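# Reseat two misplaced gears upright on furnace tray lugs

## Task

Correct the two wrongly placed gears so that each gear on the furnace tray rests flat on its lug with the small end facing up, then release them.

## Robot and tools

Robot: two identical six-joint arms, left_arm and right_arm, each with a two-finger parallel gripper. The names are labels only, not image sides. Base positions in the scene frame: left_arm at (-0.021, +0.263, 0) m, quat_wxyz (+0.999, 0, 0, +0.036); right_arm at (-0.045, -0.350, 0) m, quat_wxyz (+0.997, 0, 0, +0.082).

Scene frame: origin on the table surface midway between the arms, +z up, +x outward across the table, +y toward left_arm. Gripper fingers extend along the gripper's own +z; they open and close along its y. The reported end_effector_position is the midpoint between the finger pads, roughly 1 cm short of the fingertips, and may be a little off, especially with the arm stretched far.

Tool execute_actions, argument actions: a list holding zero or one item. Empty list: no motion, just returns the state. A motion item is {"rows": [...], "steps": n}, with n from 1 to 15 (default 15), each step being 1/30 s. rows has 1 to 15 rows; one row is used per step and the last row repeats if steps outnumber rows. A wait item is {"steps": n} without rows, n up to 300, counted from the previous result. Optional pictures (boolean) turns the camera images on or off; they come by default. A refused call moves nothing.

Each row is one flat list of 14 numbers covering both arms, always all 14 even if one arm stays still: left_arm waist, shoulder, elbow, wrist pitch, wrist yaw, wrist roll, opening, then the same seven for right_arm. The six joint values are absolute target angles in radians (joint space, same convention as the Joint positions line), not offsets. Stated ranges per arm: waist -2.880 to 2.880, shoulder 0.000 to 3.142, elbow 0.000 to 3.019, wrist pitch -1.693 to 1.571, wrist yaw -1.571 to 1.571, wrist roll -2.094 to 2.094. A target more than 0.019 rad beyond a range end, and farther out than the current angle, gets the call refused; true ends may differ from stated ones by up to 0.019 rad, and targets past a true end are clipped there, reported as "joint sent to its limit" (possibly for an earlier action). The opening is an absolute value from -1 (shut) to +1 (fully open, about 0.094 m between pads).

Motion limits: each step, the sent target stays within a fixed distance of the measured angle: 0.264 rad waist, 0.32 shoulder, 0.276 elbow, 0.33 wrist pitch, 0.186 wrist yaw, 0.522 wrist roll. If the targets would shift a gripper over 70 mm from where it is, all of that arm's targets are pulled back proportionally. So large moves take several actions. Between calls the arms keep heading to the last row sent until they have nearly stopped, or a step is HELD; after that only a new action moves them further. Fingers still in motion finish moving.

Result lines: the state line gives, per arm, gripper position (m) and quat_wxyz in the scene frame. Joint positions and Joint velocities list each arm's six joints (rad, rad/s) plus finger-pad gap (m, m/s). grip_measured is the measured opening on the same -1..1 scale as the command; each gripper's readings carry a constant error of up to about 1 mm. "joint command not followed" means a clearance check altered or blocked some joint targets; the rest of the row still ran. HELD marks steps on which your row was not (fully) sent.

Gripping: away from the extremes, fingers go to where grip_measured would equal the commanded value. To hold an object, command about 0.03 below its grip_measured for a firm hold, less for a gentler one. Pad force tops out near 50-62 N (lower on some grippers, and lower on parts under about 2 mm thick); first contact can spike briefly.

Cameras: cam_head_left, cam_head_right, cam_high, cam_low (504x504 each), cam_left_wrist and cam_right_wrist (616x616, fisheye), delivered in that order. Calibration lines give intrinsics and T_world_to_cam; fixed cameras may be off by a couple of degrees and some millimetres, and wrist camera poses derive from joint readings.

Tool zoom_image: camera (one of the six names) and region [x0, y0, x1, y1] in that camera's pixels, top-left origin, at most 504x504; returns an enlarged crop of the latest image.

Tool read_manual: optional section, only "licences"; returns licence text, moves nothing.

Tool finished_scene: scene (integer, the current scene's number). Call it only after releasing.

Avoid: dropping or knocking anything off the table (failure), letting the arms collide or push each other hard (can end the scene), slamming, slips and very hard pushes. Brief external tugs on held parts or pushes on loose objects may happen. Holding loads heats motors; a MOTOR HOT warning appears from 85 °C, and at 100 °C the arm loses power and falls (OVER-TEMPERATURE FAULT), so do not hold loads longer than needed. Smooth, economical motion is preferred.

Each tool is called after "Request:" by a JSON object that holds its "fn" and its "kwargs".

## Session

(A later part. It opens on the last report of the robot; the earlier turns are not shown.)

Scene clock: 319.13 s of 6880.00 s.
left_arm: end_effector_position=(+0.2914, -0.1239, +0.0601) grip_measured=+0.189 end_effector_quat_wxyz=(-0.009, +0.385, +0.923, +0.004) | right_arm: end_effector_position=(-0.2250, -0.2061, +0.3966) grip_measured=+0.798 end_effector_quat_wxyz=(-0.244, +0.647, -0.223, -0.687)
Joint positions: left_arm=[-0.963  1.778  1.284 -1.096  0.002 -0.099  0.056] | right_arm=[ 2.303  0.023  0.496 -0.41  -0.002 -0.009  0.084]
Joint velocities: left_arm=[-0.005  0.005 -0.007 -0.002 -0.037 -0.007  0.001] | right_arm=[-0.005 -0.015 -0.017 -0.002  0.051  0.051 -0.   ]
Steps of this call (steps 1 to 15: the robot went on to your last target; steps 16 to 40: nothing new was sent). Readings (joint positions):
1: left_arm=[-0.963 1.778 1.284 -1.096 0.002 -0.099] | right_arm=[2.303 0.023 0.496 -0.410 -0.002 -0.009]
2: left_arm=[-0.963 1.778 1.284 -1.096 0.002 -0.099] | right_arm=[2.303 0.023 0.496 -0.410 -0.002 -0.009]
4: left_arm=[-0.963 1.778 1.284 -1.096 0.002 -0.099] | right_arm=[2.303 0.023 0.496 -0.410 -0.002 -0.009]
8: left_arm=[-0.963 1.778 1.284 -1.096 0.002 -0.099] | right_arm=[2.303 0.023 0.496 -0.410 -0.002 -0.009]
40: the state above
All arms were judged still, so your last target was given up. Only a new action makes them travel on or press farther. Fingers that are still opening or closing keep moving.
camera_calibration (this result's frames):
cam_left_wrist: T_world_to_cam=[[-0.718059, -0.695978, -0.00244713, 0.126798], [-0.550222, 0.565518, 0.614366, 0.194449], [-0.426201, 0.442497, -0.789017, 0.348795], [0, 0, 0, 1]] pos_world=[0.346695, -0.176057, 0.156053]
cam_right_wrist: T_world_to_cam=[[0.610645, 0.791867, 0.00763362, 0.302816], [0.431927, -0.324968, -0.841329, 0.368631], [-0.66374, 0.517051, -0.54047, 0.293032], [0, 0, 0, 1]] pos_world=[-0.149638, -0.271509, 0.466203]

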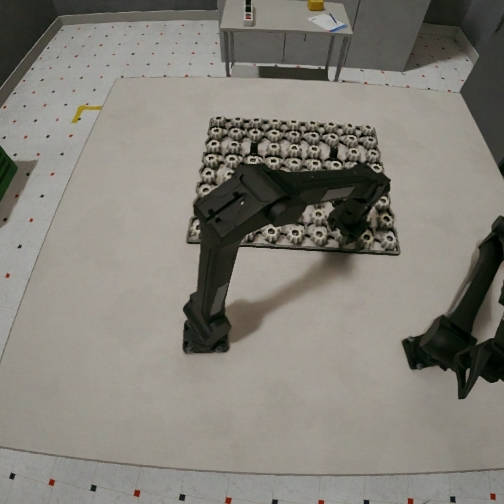

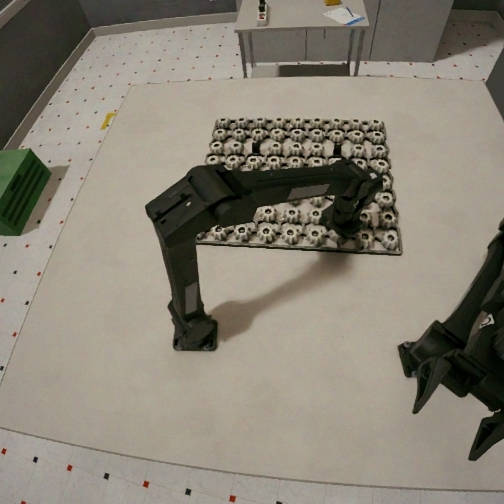

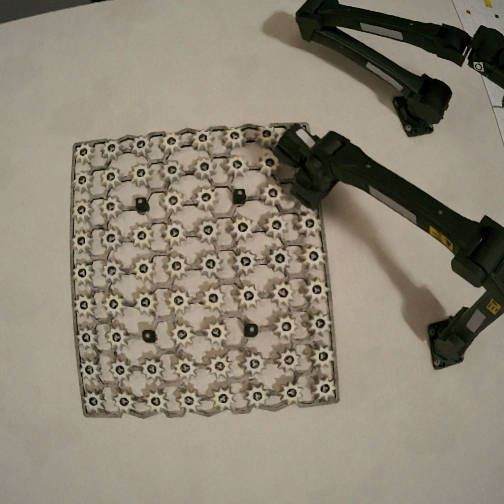

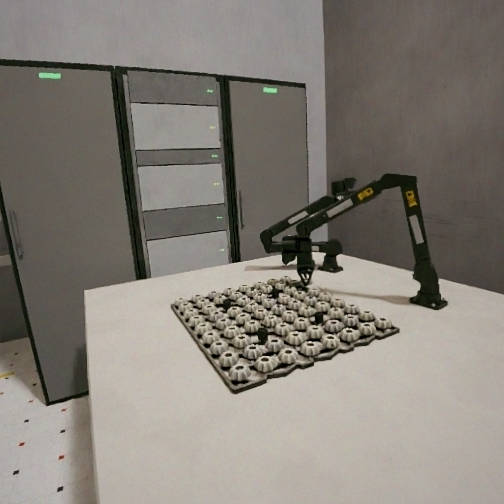

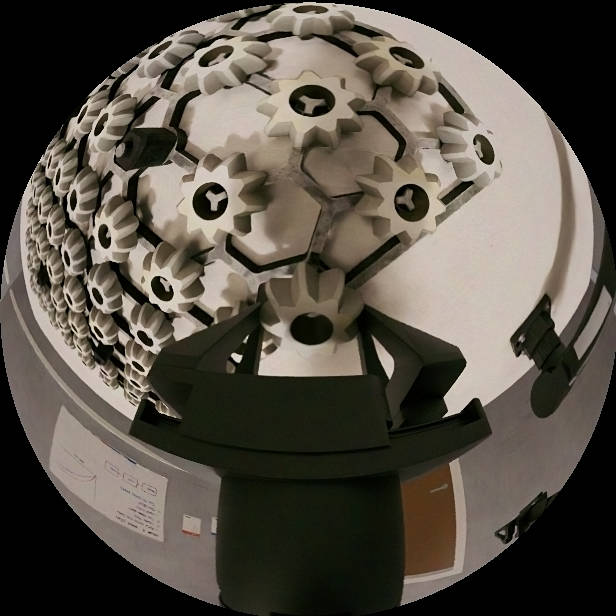

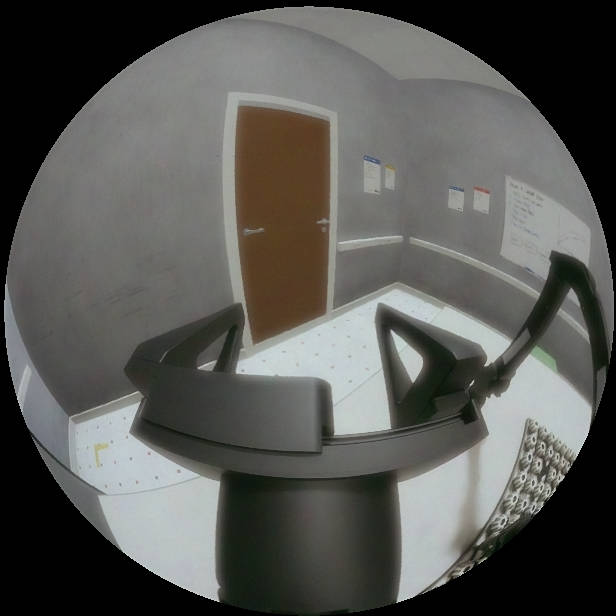

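Request:
{"fn": "execute_actions", "kwargs": {"actions": [{"rows":[[-0.963,1.85,1.30,-1.03,0,-0.10,0.1,2.3,0.03,0.514,-0.42,0,0,0.8]]}], "pictures": false}}

Request:
{"fn": "execute_actions", "kwargs": {"actions": [{"steps":20}]}}

Scene clock: 328.50 s of 6880.00 s.
left_arm: end_effector_position=(+0.2976, -0.1313, +0.0311) grip_measured=+0.189 end_effector_quat_wxyz=(-0.009, +0.385, +0.923, +0.005) | right_arm: end_effector_position=(-0.2250, -0.2061, +0.3966) grip_measured=+0.798 end_effector_quat_wxyz=(-0.244, +0.647, -0.223, -0.687)
Joint positions: left_arm=[-0.963  1.838  1.285 -1.037  0.001 -0.099  0.056] | right_arm=[ 2.303  0.023  0.496 -0.41  -0.002 -0.009  0.084]
Joint velocities: left_arm=[ 0.015 -0.005 -0.002 -0.012 -0.051 -0.022  0.001] | right_arm=[-0.005  0.015 -0.007 -0.007  0.007 -0.007 -0.001]
Steps of this call (steps 1 to 90: nothing new was sent; then 5.87 s passed at rest; steps 91 to 105: all 15 steps of this action). Readings (joint positions):
91: left_arm=[-0.963 1.782 1.284 -1.089 0.002 -0.099] | right_arm=[2.303 0.023 0.496 -0.410 -0.002 -0.009]
92: left_arm=[-0.963 1.788 1.284 -1.074 0.002 -0.099] | right_arm=[2.303 0.023 0.496 -0.410 -0.002 -0.009]
94: left_arm=[-0.963 1.809 1.284 -1.047 0.002 -0.099] | right_arm=[2.303 0.023 0.496 -0.410 -0.002 -0.009]
98: left_arm=[-0.963 1.838 1.285 -1.037 0.001 -0.099] | right_arm=[2.303 0.023 0.496 -0.410 -0.002 -0.009]
105: the state above

Scene clock: 329.17 s of 6880.00 s.
left_arm: end_effector_position=(+0.2976, -0.1313, +0.0311) grip_measured=+0.189 end_effector_quat_wxyz=(-0.009, +0.385, +0.923, +0.005) | right_arm: end_effector_position=(-0.2250, -0.2061, +0.3966) grip_measured=+0.798 end_effector_quat_wxyz=(-0.244, +0.647, -0.223, -0.687)
Joint positions: left_arm=[-0.963  1.838  1.285 -1.037  0.001 -0.099  0.056] | right_arm=[ 2.303  0.023  0.496 -0.41  -0.002 -0.009  0.084]
Joint velocities: left_arm=[-0.024  0.005  0.017 -0.002  0.037 -0.051  0.001] | right_arm=[-0.005 -0.015  0.002 -0.002  0.037 -0.007  0.   ]
Steps of this call (steps 1 to 15: the robot went on to your last target; steps 16 to 20: nothing new was sent). Readings (joint positions):
1: left_arm=[-0.963 1.838 1.285 -1.037 0.001 -0.099] | right_arm=[2.303 0.023 0.496 -0.410 -0.002 -0.009]
2: left_arm=[-0.963 1.838 1.285 -1.037 0.001 -0.099] | right_arm=[2.303 0.023 0.496 -0.410 -0.002 -0.009]
4: left_arm=[-0.963 1.838 1.285 -1.037 0.001 -0.099] | right_arm=[2.303 0.023 0.496 -0.410 -0.002 -0.009]
8: left_arm=[-0.963 1.838 1.285 -1.037 0.001 -0.099] | right_arm=[2.303 0.023 0.496 -0.410 -0.002 -0.009]
20: the state above
All arms were judged still, so your last target was given up. Only a new action makes them travel on or press farther. Fingers that are still opening or closing keep moving.
camera_calibration (this result's frames):
cam_left_wrist: T_world_to_cam=[[-0.718074, -0.695957, -0.0036543, 0.126113], [-0.55046, 0.564724, 0.614883, 0.219835], [-0.425869, 0.443543, -0.78861, 0.331838], [0, 0, 0, 1]] pos_world=[0.352888, -0.183561, 0.126979]
cam_right_wrist: T_world_to_cam=[[0.610645, 0.791867, 0.00763362, 0.302816], [0.431927, -0.324968, -0.841329, 0.368631], [-0.66374, 0.517051, -0.54047, 0.293032], [0, 0, 0, 1]] pos_world=[-0.149638, -0.271509, 0.466203]

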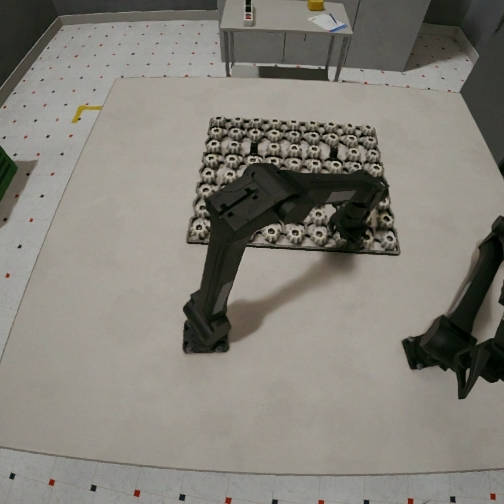

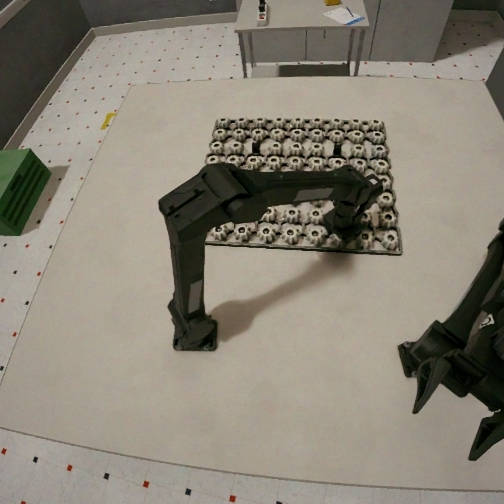

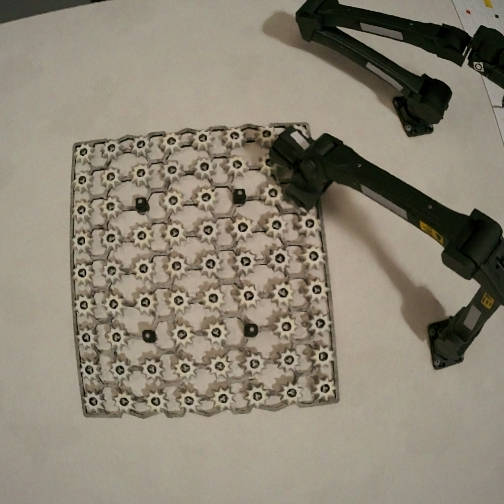

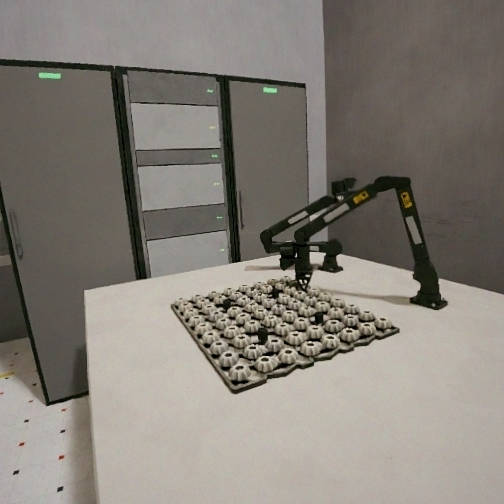

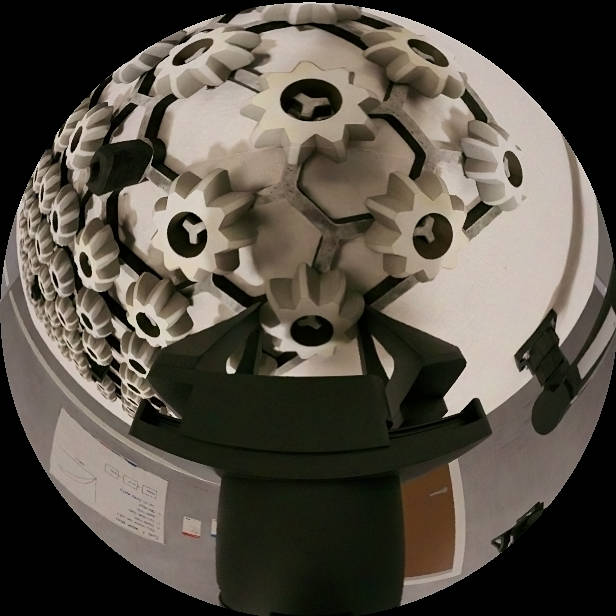

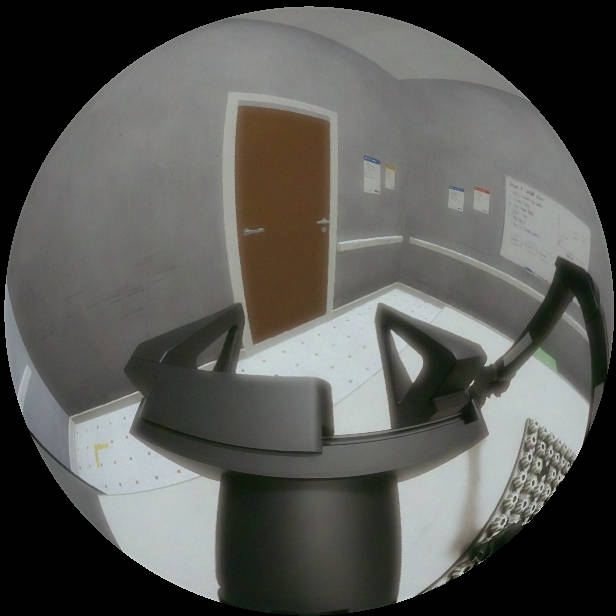

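Lug visible in the bore. Release and lift.

Request:
{"fn": "execute_actions", "kwargs": {"actions": [{"rows":[[-0.963,1.838,1.30,-1.03,0,-0.10,0.5,2.3,0.03,0.514,-0.42,0,0,0.8]],"steps":10}], "pictures": false}}

Request:
{"fn": "execute_actions", "kwargs": {"actions": [{"rows":[[-0.963,1.6,1.30,-1.25,0,-0.10,0.5,2.3,0.03,0.514,-0.42,0,0,0.8]]}]}}

Scene clock: 336.40 s of 6880.00 s.
left_arm: end_effector_position=(+0.2977, -0.1313, +0.0312) grip_measured=+0.498 end_effector_quat_wxyz=(-0.009, +0.385, +0.923, +0.004) | right_arm: end_effector_position=(-0.2250, -0.2061, +0.3966) grip_measured=+0.798 end_effector_quat_wxyz=(-0.244, +0.647, -0.223, -0.687)
Joint positions: left_arm=[-0.963  1.838  1.285 -1.037  0.001 -0.099  0.07 ] | right_arm=[ 2.303  0.023  0.496 -0.41  -0.002 -0.009  0.084]
Joint velocities: left_arm=[-0.005 -0.005 -0.017  0.007 -0.154  0.022  0.   ] | right_arm=[-0.005 -0.005 -0.002  0.007  0.022 -0.081 -0.   ]
Steps of this call (steps 1 to 90: nothing new was sent; then 3.90 s passed at rest; steps 91 to 100: all 10 steps of this action). Readings (joint positions):
91: left_arm=[-0.963 1.838 1.285 -1.037 0.001 -0.099] | right_arm=[2.303 0.023 0.496 -0.410 -0.002 -0.009]
92: left_arm=[-0.963 1.838 1.285 -1.037 0.001 -0.099] | right_arm=[2.303 0.023 0.496 -0.410 -0.002 -0.009]
94: left_arm=[-0.963 1.838 1.285 -1.037 0.001 -0.099] | right_arm=[2.303 0.023 0.496 -0.410 -0.002 -0.009]
98: left_arm=[-0.963 1.838 1.285 -1.037 0.001 -0.099] | right_arm=[2.303 0.023 0.496 -0.410 -0.002 -0.009]
100: the state above

Scene clock: 336.90 s of 6880.00 s.
left_arm: end_effector_position=(+0.2713, -0.0986, +0.1613) grip_measured=+0.498 end_effector_quat_wxyz=(+0.024, +0.385, +0.922, -0.013) | right_arm: end_effector_position=(-0.2250, -0.2061, +0.3966) grip_measured=+0.798 end_effector_quat_wxyz=(-0.244, +0.647, -0.223, -0.687)
Joint positions: left_arm=[-0.963  1.556  1.282 -1.241  0.    -0.098  0.07 ] | right_arm=[ 2.303  0.023  0.496 -0.41  -0.002 -0.009  0.084]
Joint velocities: left_arm=[-0.005  0.112  0.007 -0.012  0.007  0.051 -0.001] | right_arm=[-0.015  0.005 -0.017 -0.007 -0.037 -0.022 -0.001]
Steps of this call (steps 1 to 15: all 15 steps of this action). Readings (joint positions):
1: left_arm=[-0.963 1.832 1.285 -1.054 0.001 -0.099] | right_arm=[2.303 0.023 0.496 -0.410 -0.002 -0.009]
2: left_arm=[-0.963 1.822 1.283 -1.089 0.001 -0.099] | right_arm=[2.303 0.023 0.496 -0.410 -0.002 -0.009]
4: left_arm=[-0.963 1.783 1.282 -1.150 0.000 -0.098] | right_arm=[2.303 0.023 0.496 -0.410 -0.002 -0.009]
8: left_arm=[-0.963 1.659 1.282 -1.224 0.000 -0.098] | right_arm=[2.303 0.023 0.496 -0.410 -0.002 -0.009]
15: the state above
camera_calibration (this result's frames):
cam_left_wrist: T_world_to_cam=[[-0.718311, -0.695717, 0.00266024, 0.129432], [-0.57836, 0.599259, 0.553523, 0.127697], [-0.38669, 0.396063, -0.832829, 0.400662], [0, 0, 0, 1]] pos_world=[0.321759, -0.145163, 0.262655]
cam_right_wrist: T_world_to_cam=[[0.610645, 0.791867, 0.00763362, 0.302816], [0.431927, -0.324968, -0.841329, 0.368631], [-0.66374, 0.517051, -0.54047, 0.293032], [0, 0, 0, 1]] pos_world=[-0.149638, -0.271509, 0.466203]

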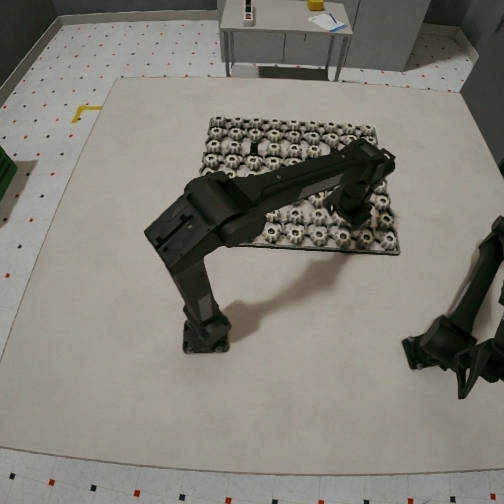

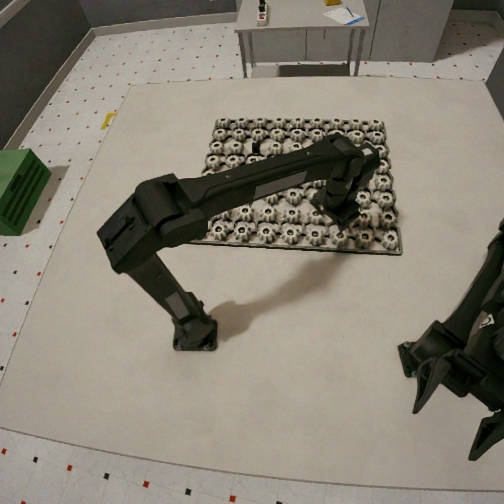

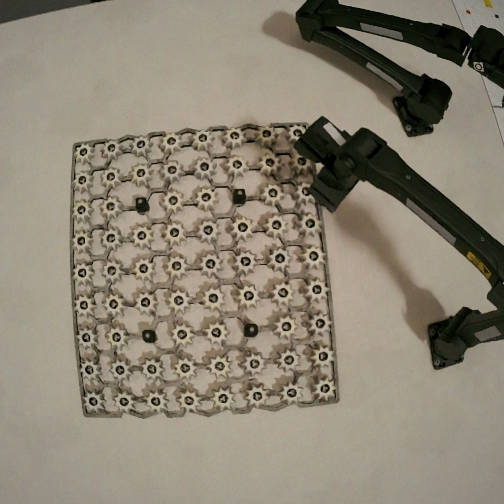

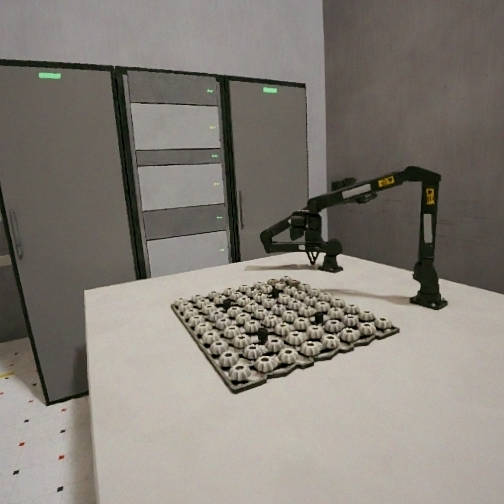

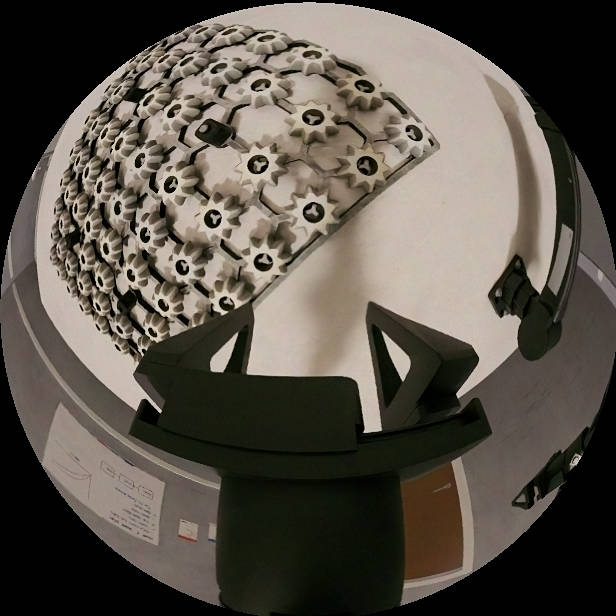

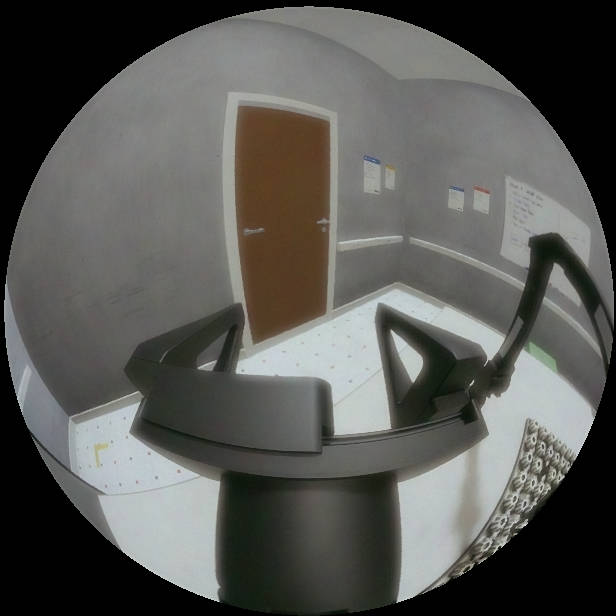

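Request:
{"fn": "finished_scene", "kwargs": {"scene": 1}}

The scene is finished: the task was done.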